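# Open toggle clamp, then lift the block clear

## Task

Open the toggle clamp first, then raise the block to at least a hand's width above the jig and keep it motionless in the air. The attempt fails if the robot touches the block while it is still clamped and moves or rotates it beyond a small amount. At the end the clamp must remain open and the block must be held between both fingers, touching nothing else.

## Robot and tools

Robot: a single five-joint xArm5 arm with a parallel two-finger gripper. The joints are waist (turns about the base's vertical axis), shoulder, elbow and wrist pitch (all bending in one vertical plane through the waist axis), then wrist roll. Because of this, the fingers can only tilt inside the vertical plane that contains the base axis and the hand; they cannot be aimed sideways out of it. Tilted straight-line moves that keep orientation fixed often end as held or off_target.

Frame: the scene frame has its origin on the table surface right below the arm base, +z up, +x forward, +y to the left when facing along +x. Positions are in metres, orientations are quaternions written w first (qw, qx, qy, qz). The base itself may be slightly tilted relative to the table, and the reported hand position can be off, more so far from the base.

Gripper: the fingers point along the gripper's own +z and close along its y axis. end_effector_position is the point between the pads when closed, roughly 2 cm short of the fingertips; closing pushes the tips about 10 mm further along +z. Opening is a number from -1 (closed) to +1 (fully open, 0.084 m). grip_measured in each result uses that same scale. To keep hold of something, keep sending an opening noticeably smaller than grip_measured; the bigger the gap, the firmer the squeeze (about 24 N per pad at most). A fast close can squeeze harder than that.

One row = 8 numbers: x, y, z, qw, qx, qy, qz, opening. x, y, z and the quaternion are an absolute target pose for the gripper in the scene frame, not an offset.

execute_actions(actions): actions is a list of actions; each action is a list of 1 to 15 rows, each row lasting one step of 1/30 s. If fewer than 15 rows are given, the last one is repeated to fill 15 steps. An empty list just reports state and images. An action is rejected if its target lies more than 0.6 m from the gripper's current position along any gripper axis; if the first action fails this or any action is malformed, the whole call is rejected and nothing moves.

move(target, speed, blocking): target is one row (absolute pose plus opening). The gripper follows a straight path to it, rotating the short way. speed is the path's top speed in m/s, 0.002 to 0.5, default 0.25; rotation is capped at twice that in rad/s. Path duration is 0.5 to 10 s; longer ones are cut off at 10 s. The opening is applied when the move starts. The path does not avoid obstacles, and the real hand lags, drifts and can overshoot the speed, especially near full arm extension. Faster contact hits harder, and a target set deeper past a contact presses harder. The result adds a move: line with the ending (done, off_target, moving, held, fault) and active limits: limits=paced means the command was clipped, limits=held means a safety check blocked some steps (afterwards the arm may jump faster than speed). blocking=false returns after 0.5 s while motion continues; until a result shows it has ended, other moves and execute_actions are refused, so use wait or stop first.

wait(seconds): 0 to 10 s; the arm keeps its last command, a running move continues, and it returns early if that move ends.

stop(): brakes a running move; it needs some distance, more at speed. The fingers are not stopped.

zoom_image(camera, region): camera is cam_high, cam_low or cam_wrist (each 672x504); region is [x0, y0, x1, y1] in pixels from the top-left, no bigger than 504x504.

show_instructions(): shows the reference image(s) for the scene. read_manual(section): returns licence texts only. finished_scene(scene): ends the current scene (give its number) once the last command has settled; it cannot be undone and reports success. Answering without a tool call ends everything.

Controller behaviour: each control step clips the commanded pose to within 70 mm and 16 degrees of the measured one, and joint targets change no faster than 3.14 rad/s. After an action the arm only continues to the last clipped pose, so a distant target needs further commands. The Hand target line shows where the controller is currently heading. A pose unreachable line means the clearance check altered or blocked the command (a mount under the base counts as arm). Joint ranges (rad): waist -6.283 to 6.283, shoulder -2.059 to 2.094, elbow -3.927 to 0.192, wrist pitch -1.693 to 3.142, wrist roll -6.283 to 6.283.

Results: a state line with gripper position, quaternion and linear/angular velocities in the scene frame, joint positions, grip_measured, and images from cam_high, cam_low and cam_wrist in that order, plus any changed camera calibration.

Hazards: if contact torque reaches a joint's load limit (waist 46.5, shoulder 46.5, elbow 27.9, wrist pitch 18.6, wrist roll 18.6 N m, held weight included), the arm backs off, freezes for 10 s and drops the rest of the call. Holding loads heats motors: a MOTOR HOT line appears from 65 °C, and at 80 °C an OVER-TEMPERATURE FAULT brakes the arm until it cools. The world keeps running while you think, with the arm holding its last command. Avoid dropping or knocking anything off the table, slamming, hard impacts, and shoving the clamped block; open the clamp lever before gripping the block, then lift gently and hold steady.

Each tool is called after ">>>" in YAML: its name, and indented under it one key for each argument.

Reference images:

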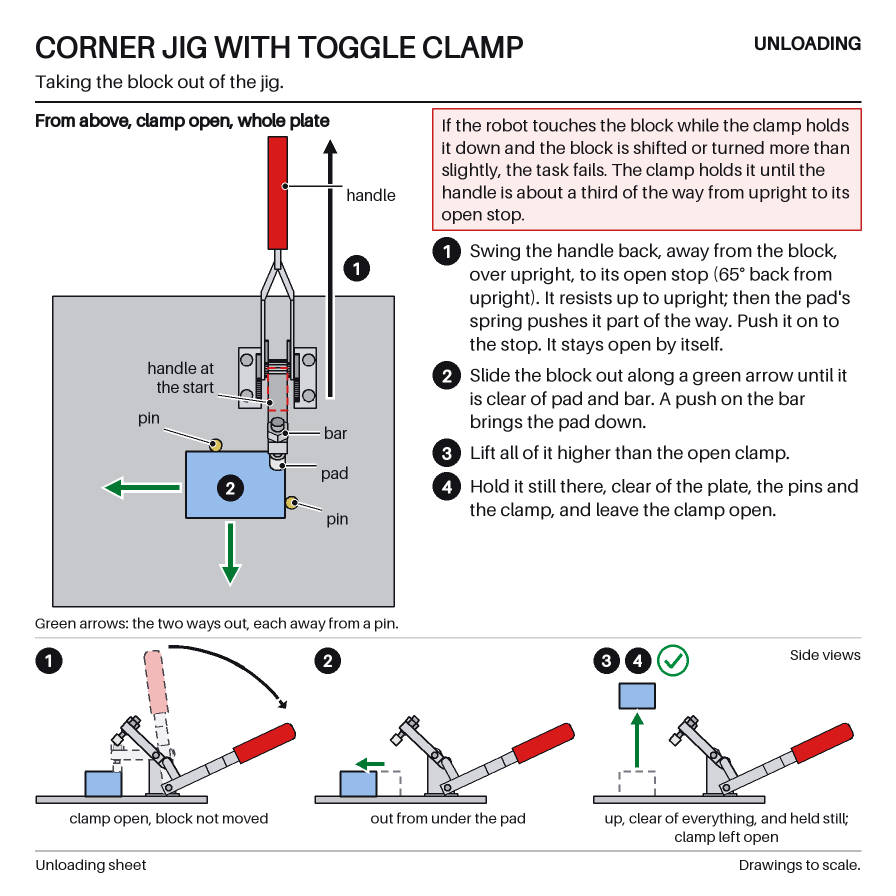

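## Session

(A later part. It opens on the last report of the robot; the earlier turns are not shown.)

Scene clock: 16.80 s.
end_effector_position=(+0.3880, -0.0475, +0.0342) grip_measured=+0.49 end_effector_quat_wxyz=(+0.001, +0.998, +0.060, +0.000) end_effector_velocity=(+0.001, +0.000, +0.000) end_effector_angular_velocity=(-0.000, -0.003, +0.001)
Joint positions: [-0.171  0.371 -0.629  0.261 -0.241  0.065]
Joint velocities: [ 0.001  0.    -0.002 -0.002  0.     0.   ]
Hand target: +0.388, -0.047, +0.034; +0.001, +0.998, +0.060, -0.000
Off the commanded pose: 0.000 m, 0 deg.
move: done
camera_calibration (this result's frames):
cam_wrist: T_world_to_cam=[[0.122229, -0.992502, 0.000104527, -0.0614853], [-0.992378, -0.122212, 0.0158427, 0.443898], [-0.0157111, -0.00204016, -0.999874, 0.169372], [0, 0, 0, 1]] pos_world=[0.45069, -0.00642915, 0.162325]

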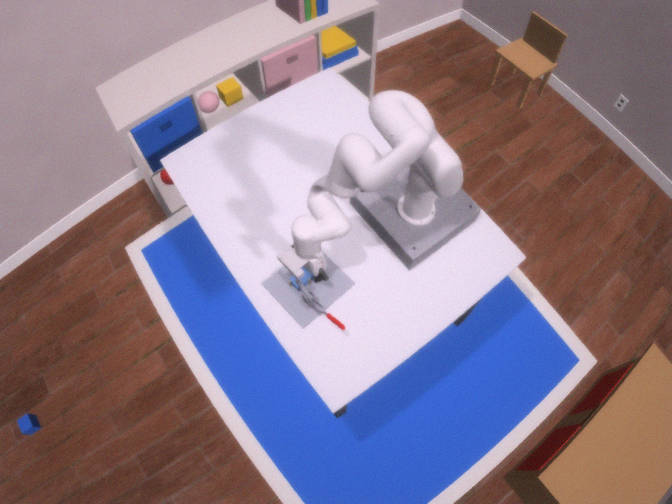

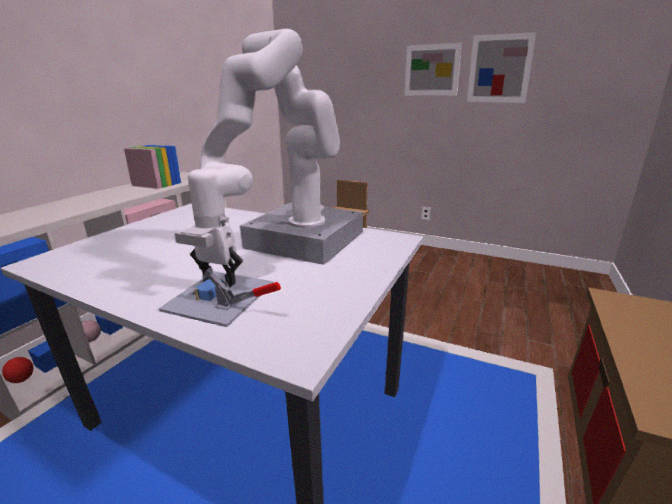

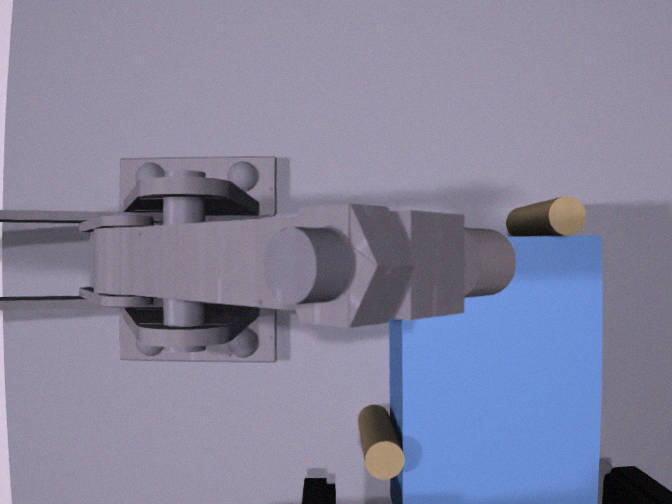

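>>> move:
  target: [0.392,-0.047,0.031,0,1,0.06,0,0.5]
  speed: 0.03

>>> move:
  target: [0.392,-0.047,0.031,0,1,0.06,0,-0.5]

>>> move:
  target: [0.343,-0.056,0.032,0,1,0.06,0,-0.5]
  speed: 0.05

>>> move:
  target: [0.343,-0.056,0.032,0,1,0.06,0,0.4]

Scene clock: 17.67 s.
end_effector_position=(+0.3920, -0.0470, +0.0310) grip_measured=+0.49 end_effector_quat_wxyz=(+0.001, +0.998, +0.060, -0.000) end_effector_velocity=(-0.001, -0.000, -0.001) end_effector_angular_velocity=(+0.000, +0.002, -0.001)
Joint positions: [-0.168  0.389 -0.646  0.259 -0.239  0.065]
Joint velocities: [-0.001  0.002  0.    -0.     0.     0.   ]
Hand target: +0.392, -0.047, +0.031; +0.001, +0.998, +0.060, -0.000
Off the commanded pose: 0.000 m, 0 deg.
move: done
camera_calibration (this result's frames):
cam_wrist: T_world_to_cam=[[0.122229, -0.992502, 0.0000176705, -0.0614564], [-0.992371, -0.122213, 0.0162199, 0.447887], [-0.0160962, -0.00200009, -0.999868, 0.166401], [0, 0, 0, 1]] pos_world=[0.45466, -0.00592514, 0.159116]

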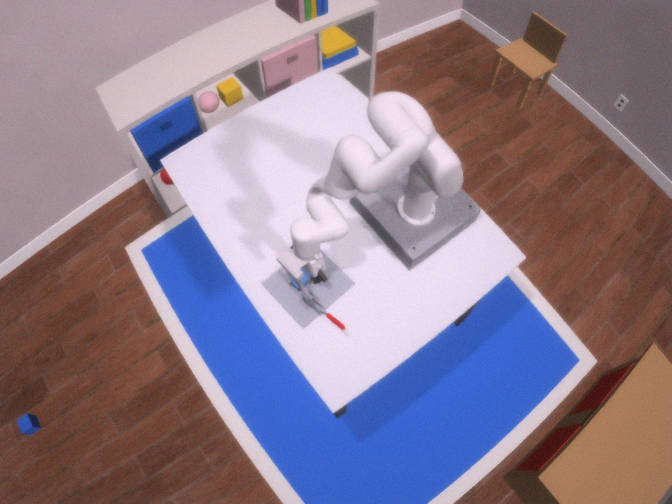

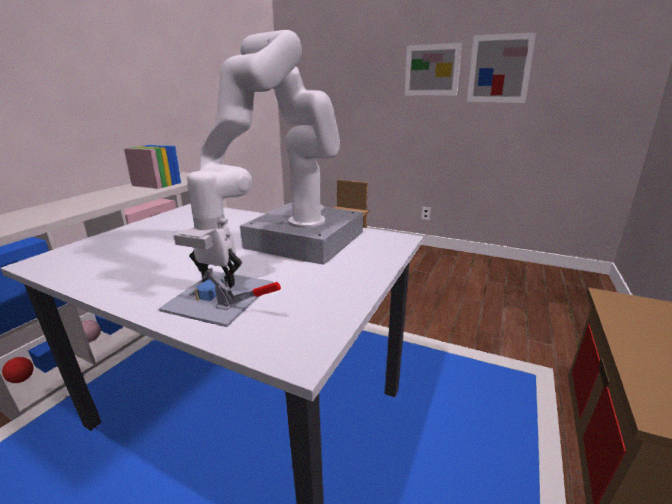

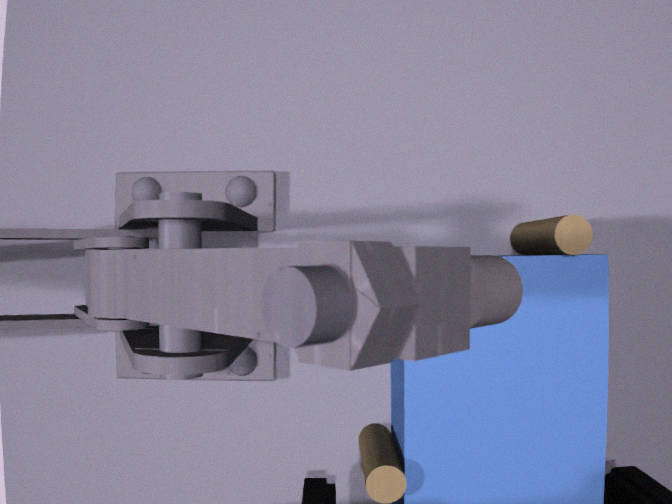

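Scene clock: 18.37 s.
end_effector_position=(+0.3923, -0.0487, +0.0315) grip_measured=-0.04 end_effector_quat_wxyz=(+0.001, +0.998, +0.058, +0.000) end_effector_velocity=(-0.000, +0.000, -0.000) end_effector_angular_velocity=(+0.000, +0.000, +0.001)
Joint positions: [-0.173  0.388 -0.646  0.26  -0.239  0.042]
Joint velocities: [ 0.001  0.001 -0.    -0.    -0.     0.   ]
Hand target: +0.392, -0.047, +0.031; +0.001, +0.998, +0.060, -0.000
Off the commanded pose: 0.002 m, 0 deg.
move: done
camera_calibration (this result's frames):
cam_wrist: T_world_to_cam=[[0.118035, -0.993009, 0.000306498, -0.061527], [-0.992898, -0.118018, 0.0150002, 0.448423], [-0.0148591, -0.00207487, -0.999887, 0.166367], [0, 0, 0, 1]] pos_world=[0.454973, -0.00782986, 0.15964]

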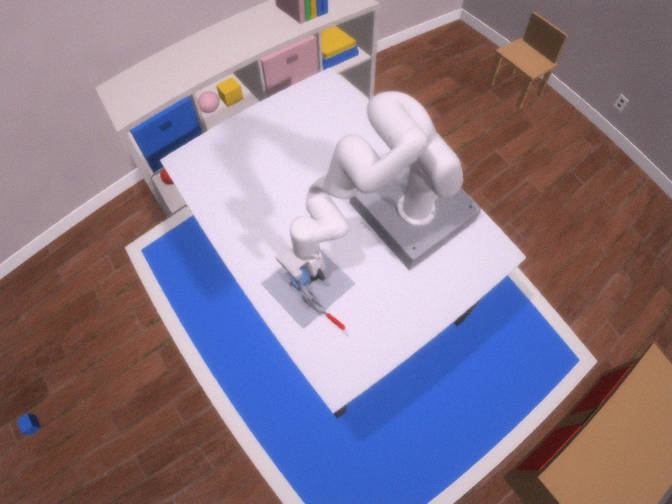

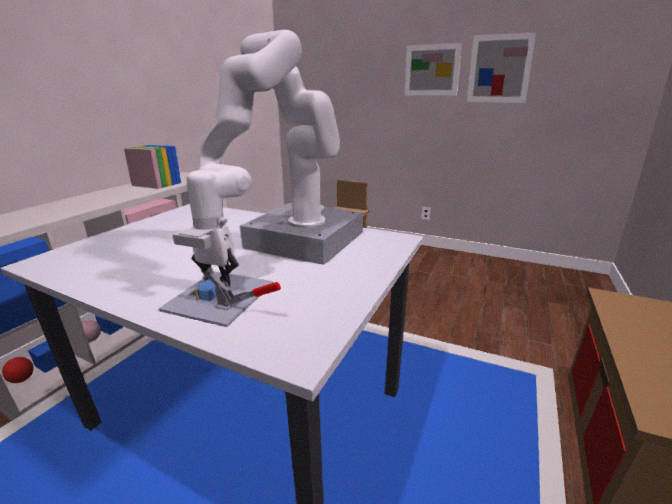

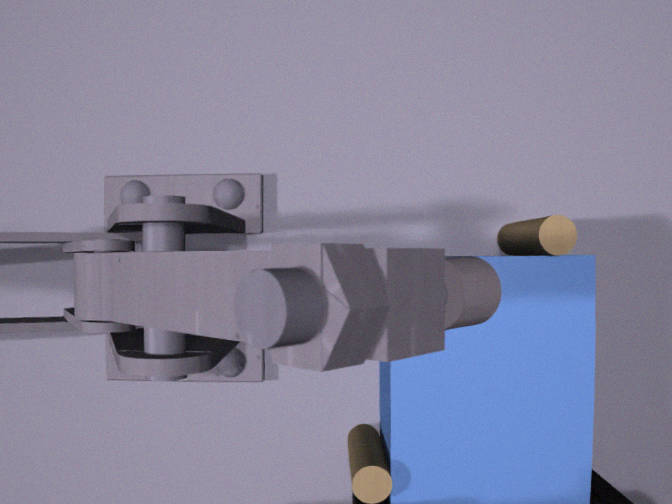

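Scene clock: 19.67 s.
end_effector_position=(+0.3423, -0.0558, +0.0318) grip_measured=-0.04 end_effector_quat_wxyz=(+0.001, +0.998, +0.060, -0.001) end_effector_velocity=(-0.000, -0.000, -0.000) end_effector_angular_velocity=(-0.000, -0.001, -0.001)
Joint positions: [-0.211  0.301 -0.477  0.182 -0.282  0.042]
Joint velocities: [-0.     0.     0.    -0.001  0.    -0.   ]
Hand target: +0.343, -0.056, +0.032; +0.001, +0.998, +0.060, -0.000
Off the commanded pose: 0.001 m, 0 deg.
move: done
camera_calibration (this result's frames):
cam_wrist: T_world_to_cam=[[0.122698, -0.992444, -0.000658053, -0.0642439], [-0.99228, -0.12269, 0.0181171, 0.397397], [-0.018061, -0.00156997, -0.999836, 0.167058], [0, 0, 0, 1]] pos_world=[0.405229, -0.0147395, 0.159788]

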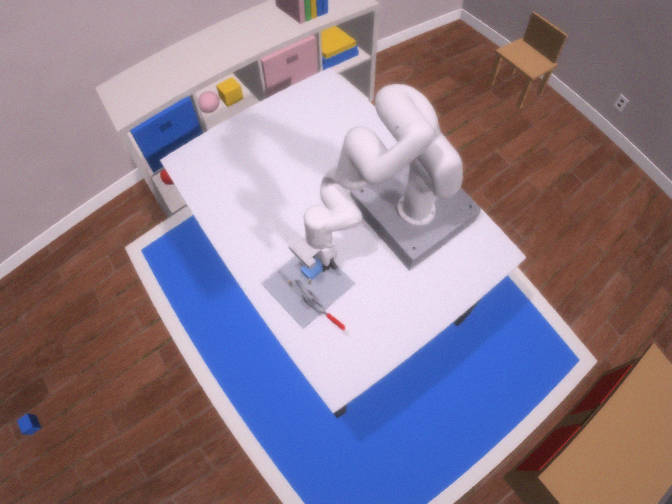

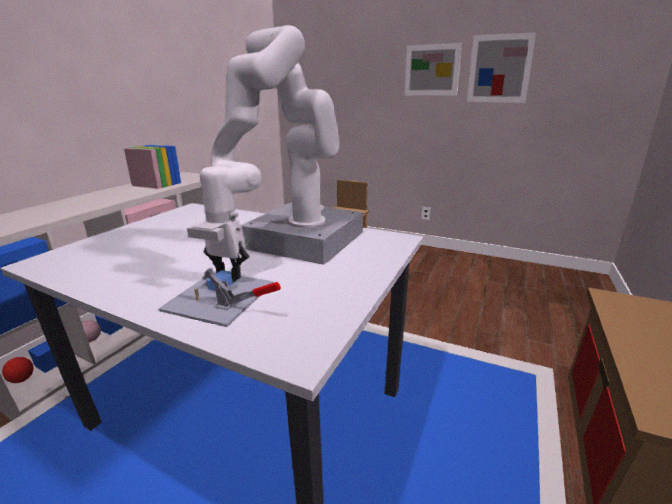

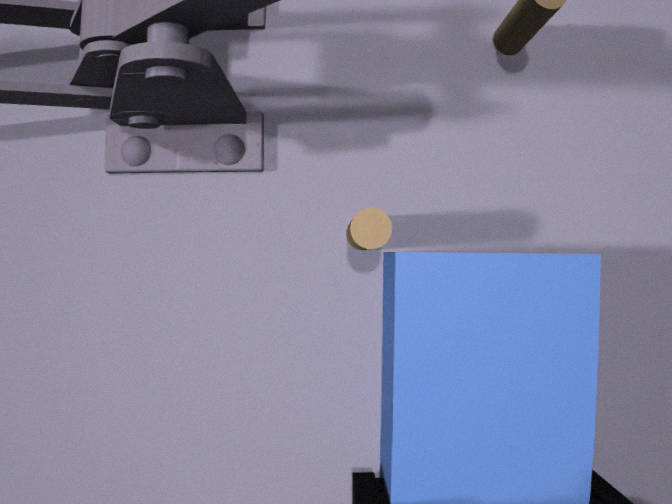

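Scene clock: 20.37 s.
end_effector_position=(+0.3430, -0.0560, +0.0320) grip_measured=+0.39 end_effector_quat_wxyz=(+0.001, +0.998, +0.060, -0.000) end_effector_velocity=(+0.000, -0.000, +0.000) end_effector_angular_velocity=(-0.000, -0.000, -0.000)
Joint positions: [-0.211  0.301 -0.478  0.18  -0.281  0.061]
Joint velocities: [-0.  0. -0. -0. -0. -0.]
Hand target: +0.343, -0.056, +0.032; +0.001, +0.998, +0.060, -0.000
Off the commanded pose: 0.000 m, 0 deg.
move: done
camera_calibration (this result's frames):
cam_wrist: T_world_to_cam=[[0.122227, -0.992502, -0.000132061, -0.064395], [-0.99237, -0.122213, 0.0163143, 0.398154], [-0.0162081, -0.00186299, -0.999867, 0.166624], [0, 0, 0, 1]] pos_world=[0.405687, -0.0149424, 0.160098]

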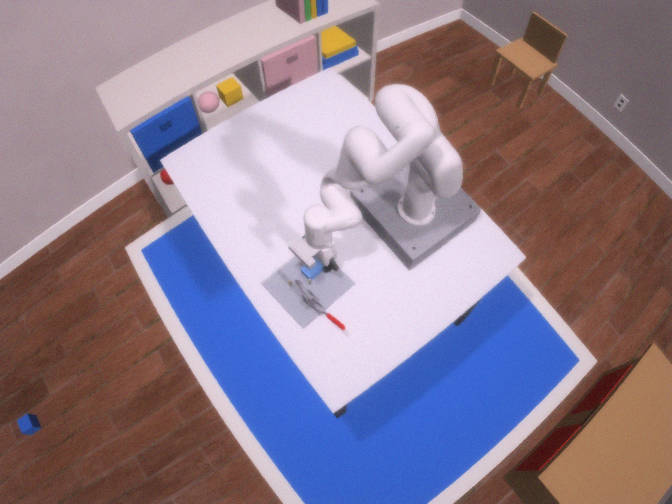

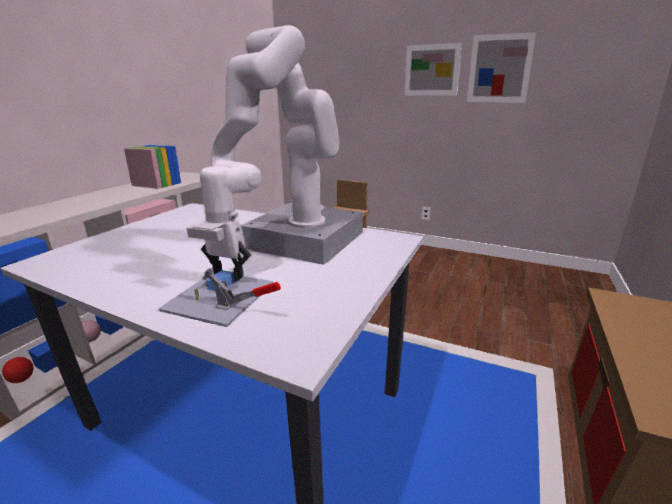

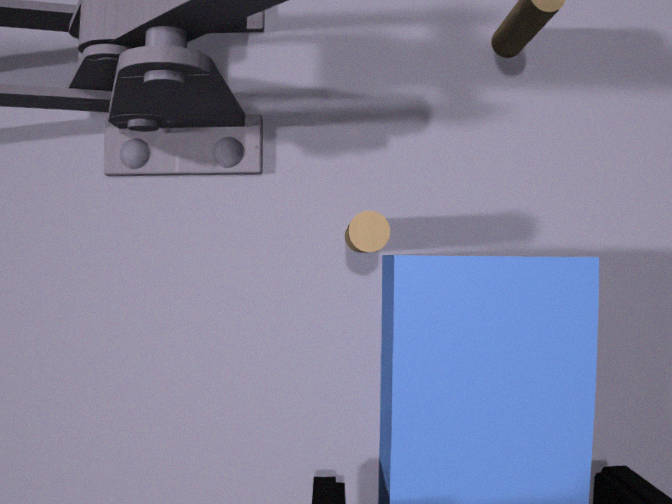

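>>> move:
  target: [0.377,-0.052,0.031,0,1,0.06,0,0.4]
  speed: 0.07

>>> move:
  target: [0.377,-0.052,0.031,0,1,0.06,0,-0.7]

>>> move:
  target: [0.37,-0.055,0.22,0,1,0.06,0,-0.7]
  speed: 0.12

Scene clock: 21.30 s.
end_effector_position=(+0.3767, -0.0520, +0.0308) grip_measured=+0.39 end_effector_quat_wxyz=(+0.001, +0.998, +0.060, -0.000) end_effector_velocity=(-0.001, -0.000, -0.000) end_effector_angular_velocity=(+0.000, +0.002, -0.002)
Joint positions: [-0.186  0.363 -0.594  0.234 -0.257  0.061]
Joint velocities: [-0.001  0.001  0.     0.002  0.001  0.   ]
Hand target: +0.377, -0.052, +0.031; +0.001, +0.998, +0.060, -0.000
Off the commanded pose: 0.000 m, 0 deg.
move: done
camera_calibration (this result's frames):
cam_wrist: T_world_to_cam=[[0.122176, -0.992508, -0.000151402, -0.0644937], [-0.99237, -0.122161, 0.0166662, 0.432122], [-0.0165599, -0.00188597, -0.999861, 0.16611], [0, 0, 0, 1]] pos_world=[0.439456, -0.0109086, 0.158875]

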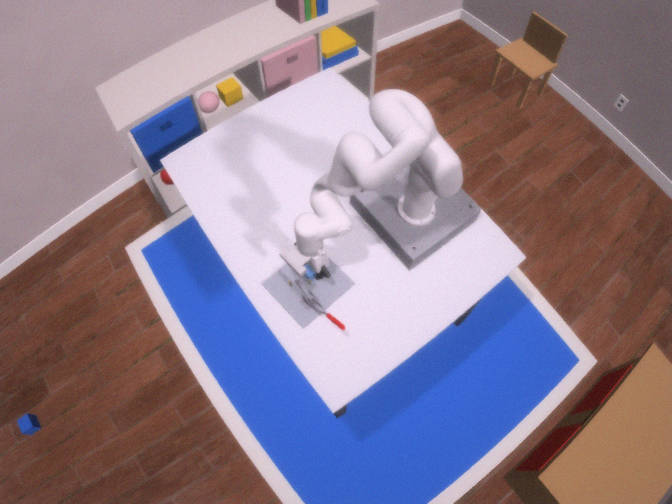

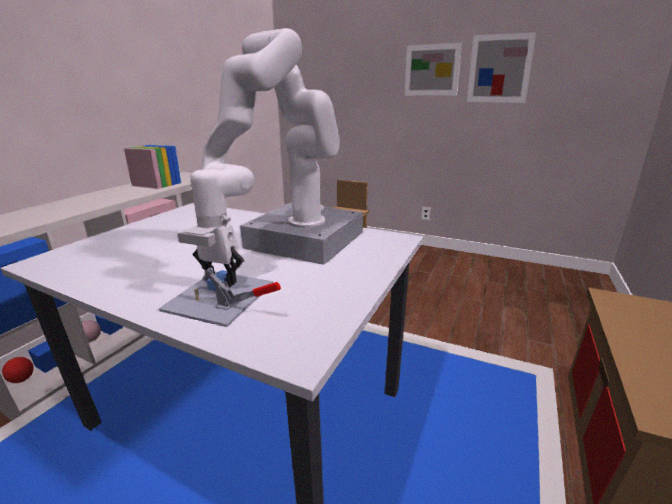

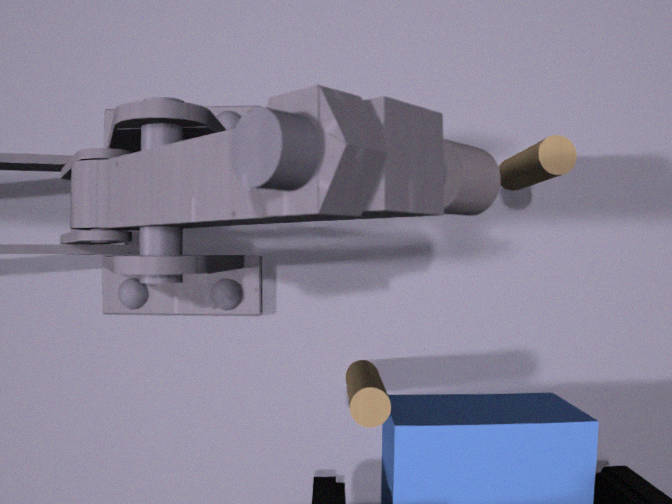

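Scene clock: 22.00 s.
end_effector_position=(+0.3768, -0.0520, +0.0309) grip_measured=-0.04 end_effector_quat_wxyz=(+0.001, +0.998, +0.060, -0.000) end_effector_velocity=(+0.000, +0.000, +0.000) end_effector_angular_velocity=(+0.000, +0.000, +0.001)
Joint positions: [-0.186  0.363 -0.595  0.235 -0.257  0.042]
Joint velocities: [ 0.001 -0.    -0.     0.     0.    -0.   ]
Hand target: +0.377, -0.052, +0.031; +0.001, +0.998, +0.060, -0.000
Off the commanded pose: 0.000 m, 0 deg.
move: done
camera_calibration (this result's frames):
cam_wrist: T_world_to_cam=[[0.122247, -0.9925, -0.000155296, -0.0645406], [-0.992361, -0.122232, 0.016681, 0.432222], [-0.0165749, -0.00188509, -0.999861, 0.166219], [0, 0, 0, 1]] pos_world=[0.439565, -0.0109118, 0.158976]

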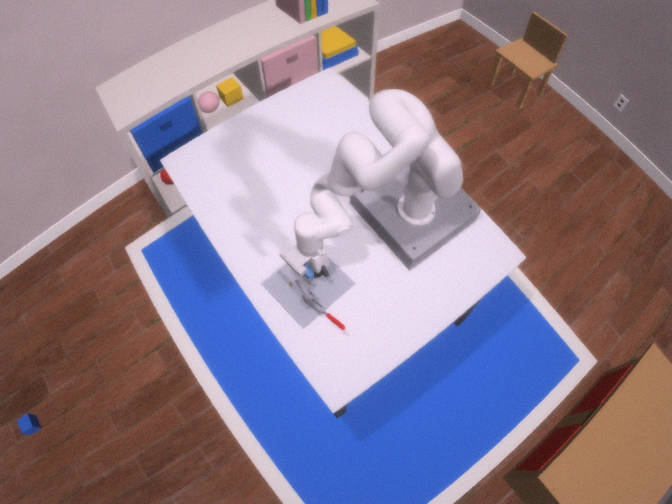

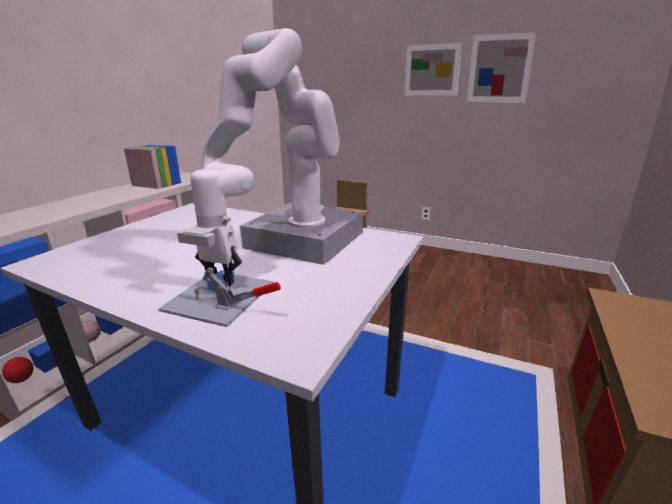

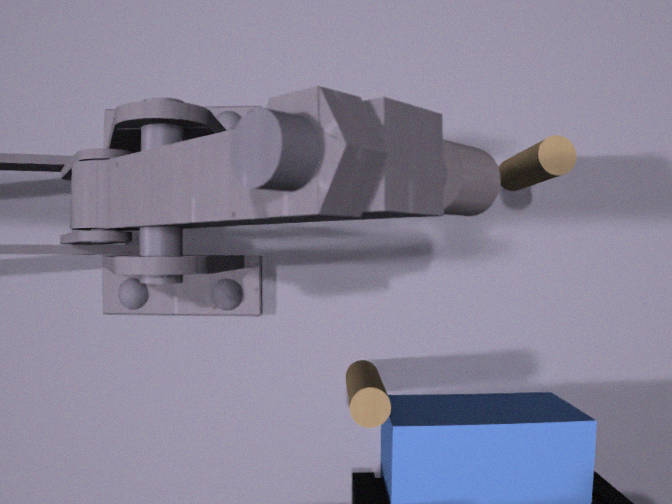

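Scene clock: 23.93 s.
end_effector_position=(+0.3704, -0.0550, +0.2191) grip_measured=-0.04 end_effector_quat_wxyz=(+0.001, +0.998, +0.060, -0.001) end_effector_velocity=(+0.001, -0.000, +0.001) end_effector_angular_velocity=(-0.000, -0.001, -0.000)
Joint positions: [-0.198 -0.212 -0.632  0.848 -0.268  0.042]
Joint velocities: [-0.    -0.    -0.003  0.002 -0.    -0.   ]
Hand target: +0.371, -0.055, +0.220; +0.001, +0.998, +0.060, -0.000
Off the commanded pose: 0.001 m, 0 deg.
move: done
camera_calibration (this result's frames):
cam_wrist: T_world_to_cam=[[0.122224, -0.992502, -0.000465443, -0.0667051], [-0.992347, -0.122213, 0.0176594, 0.422117], [-0.0175838, -0.00169651, -0.999844, 0.354717], [0, 0, 0, 1]] pos_world=[0.433277, -0.0140151, 0.347177]

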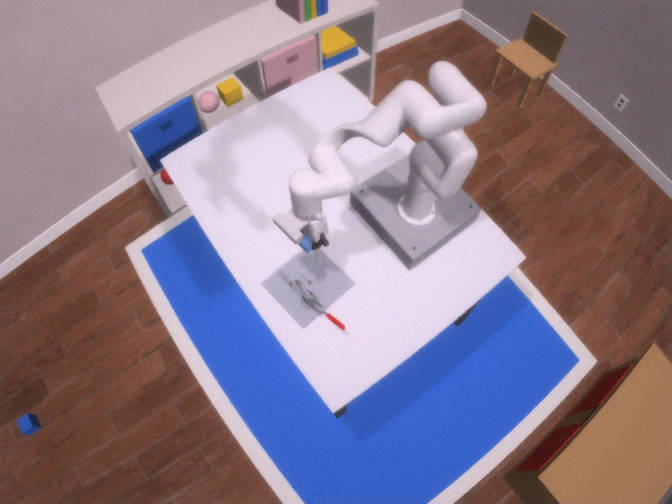

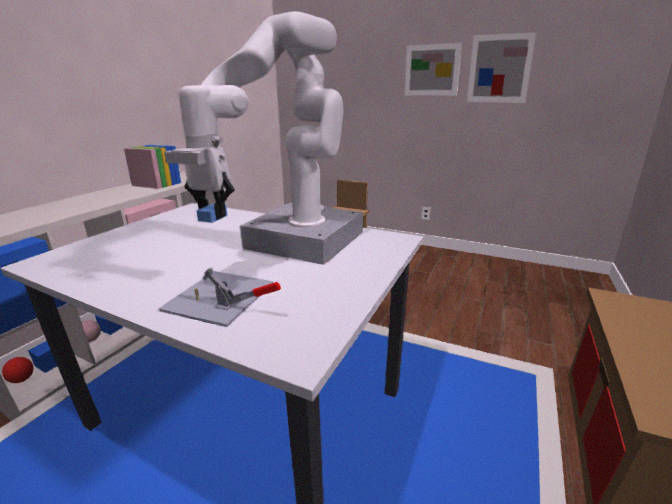

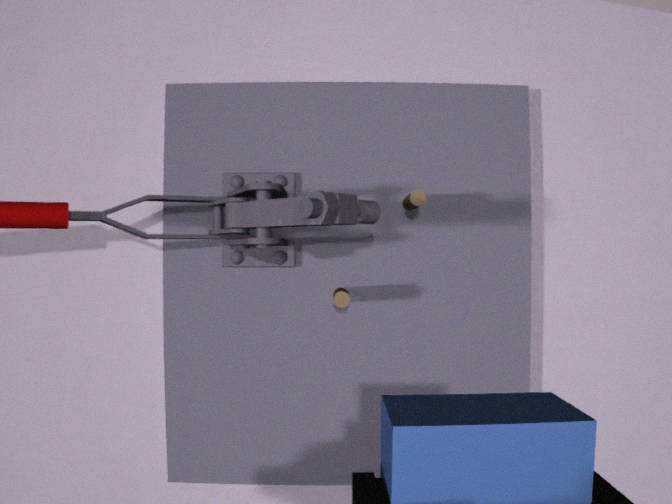

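>>> finished_scene:
  scene: 1

The scene is finished: the task was done.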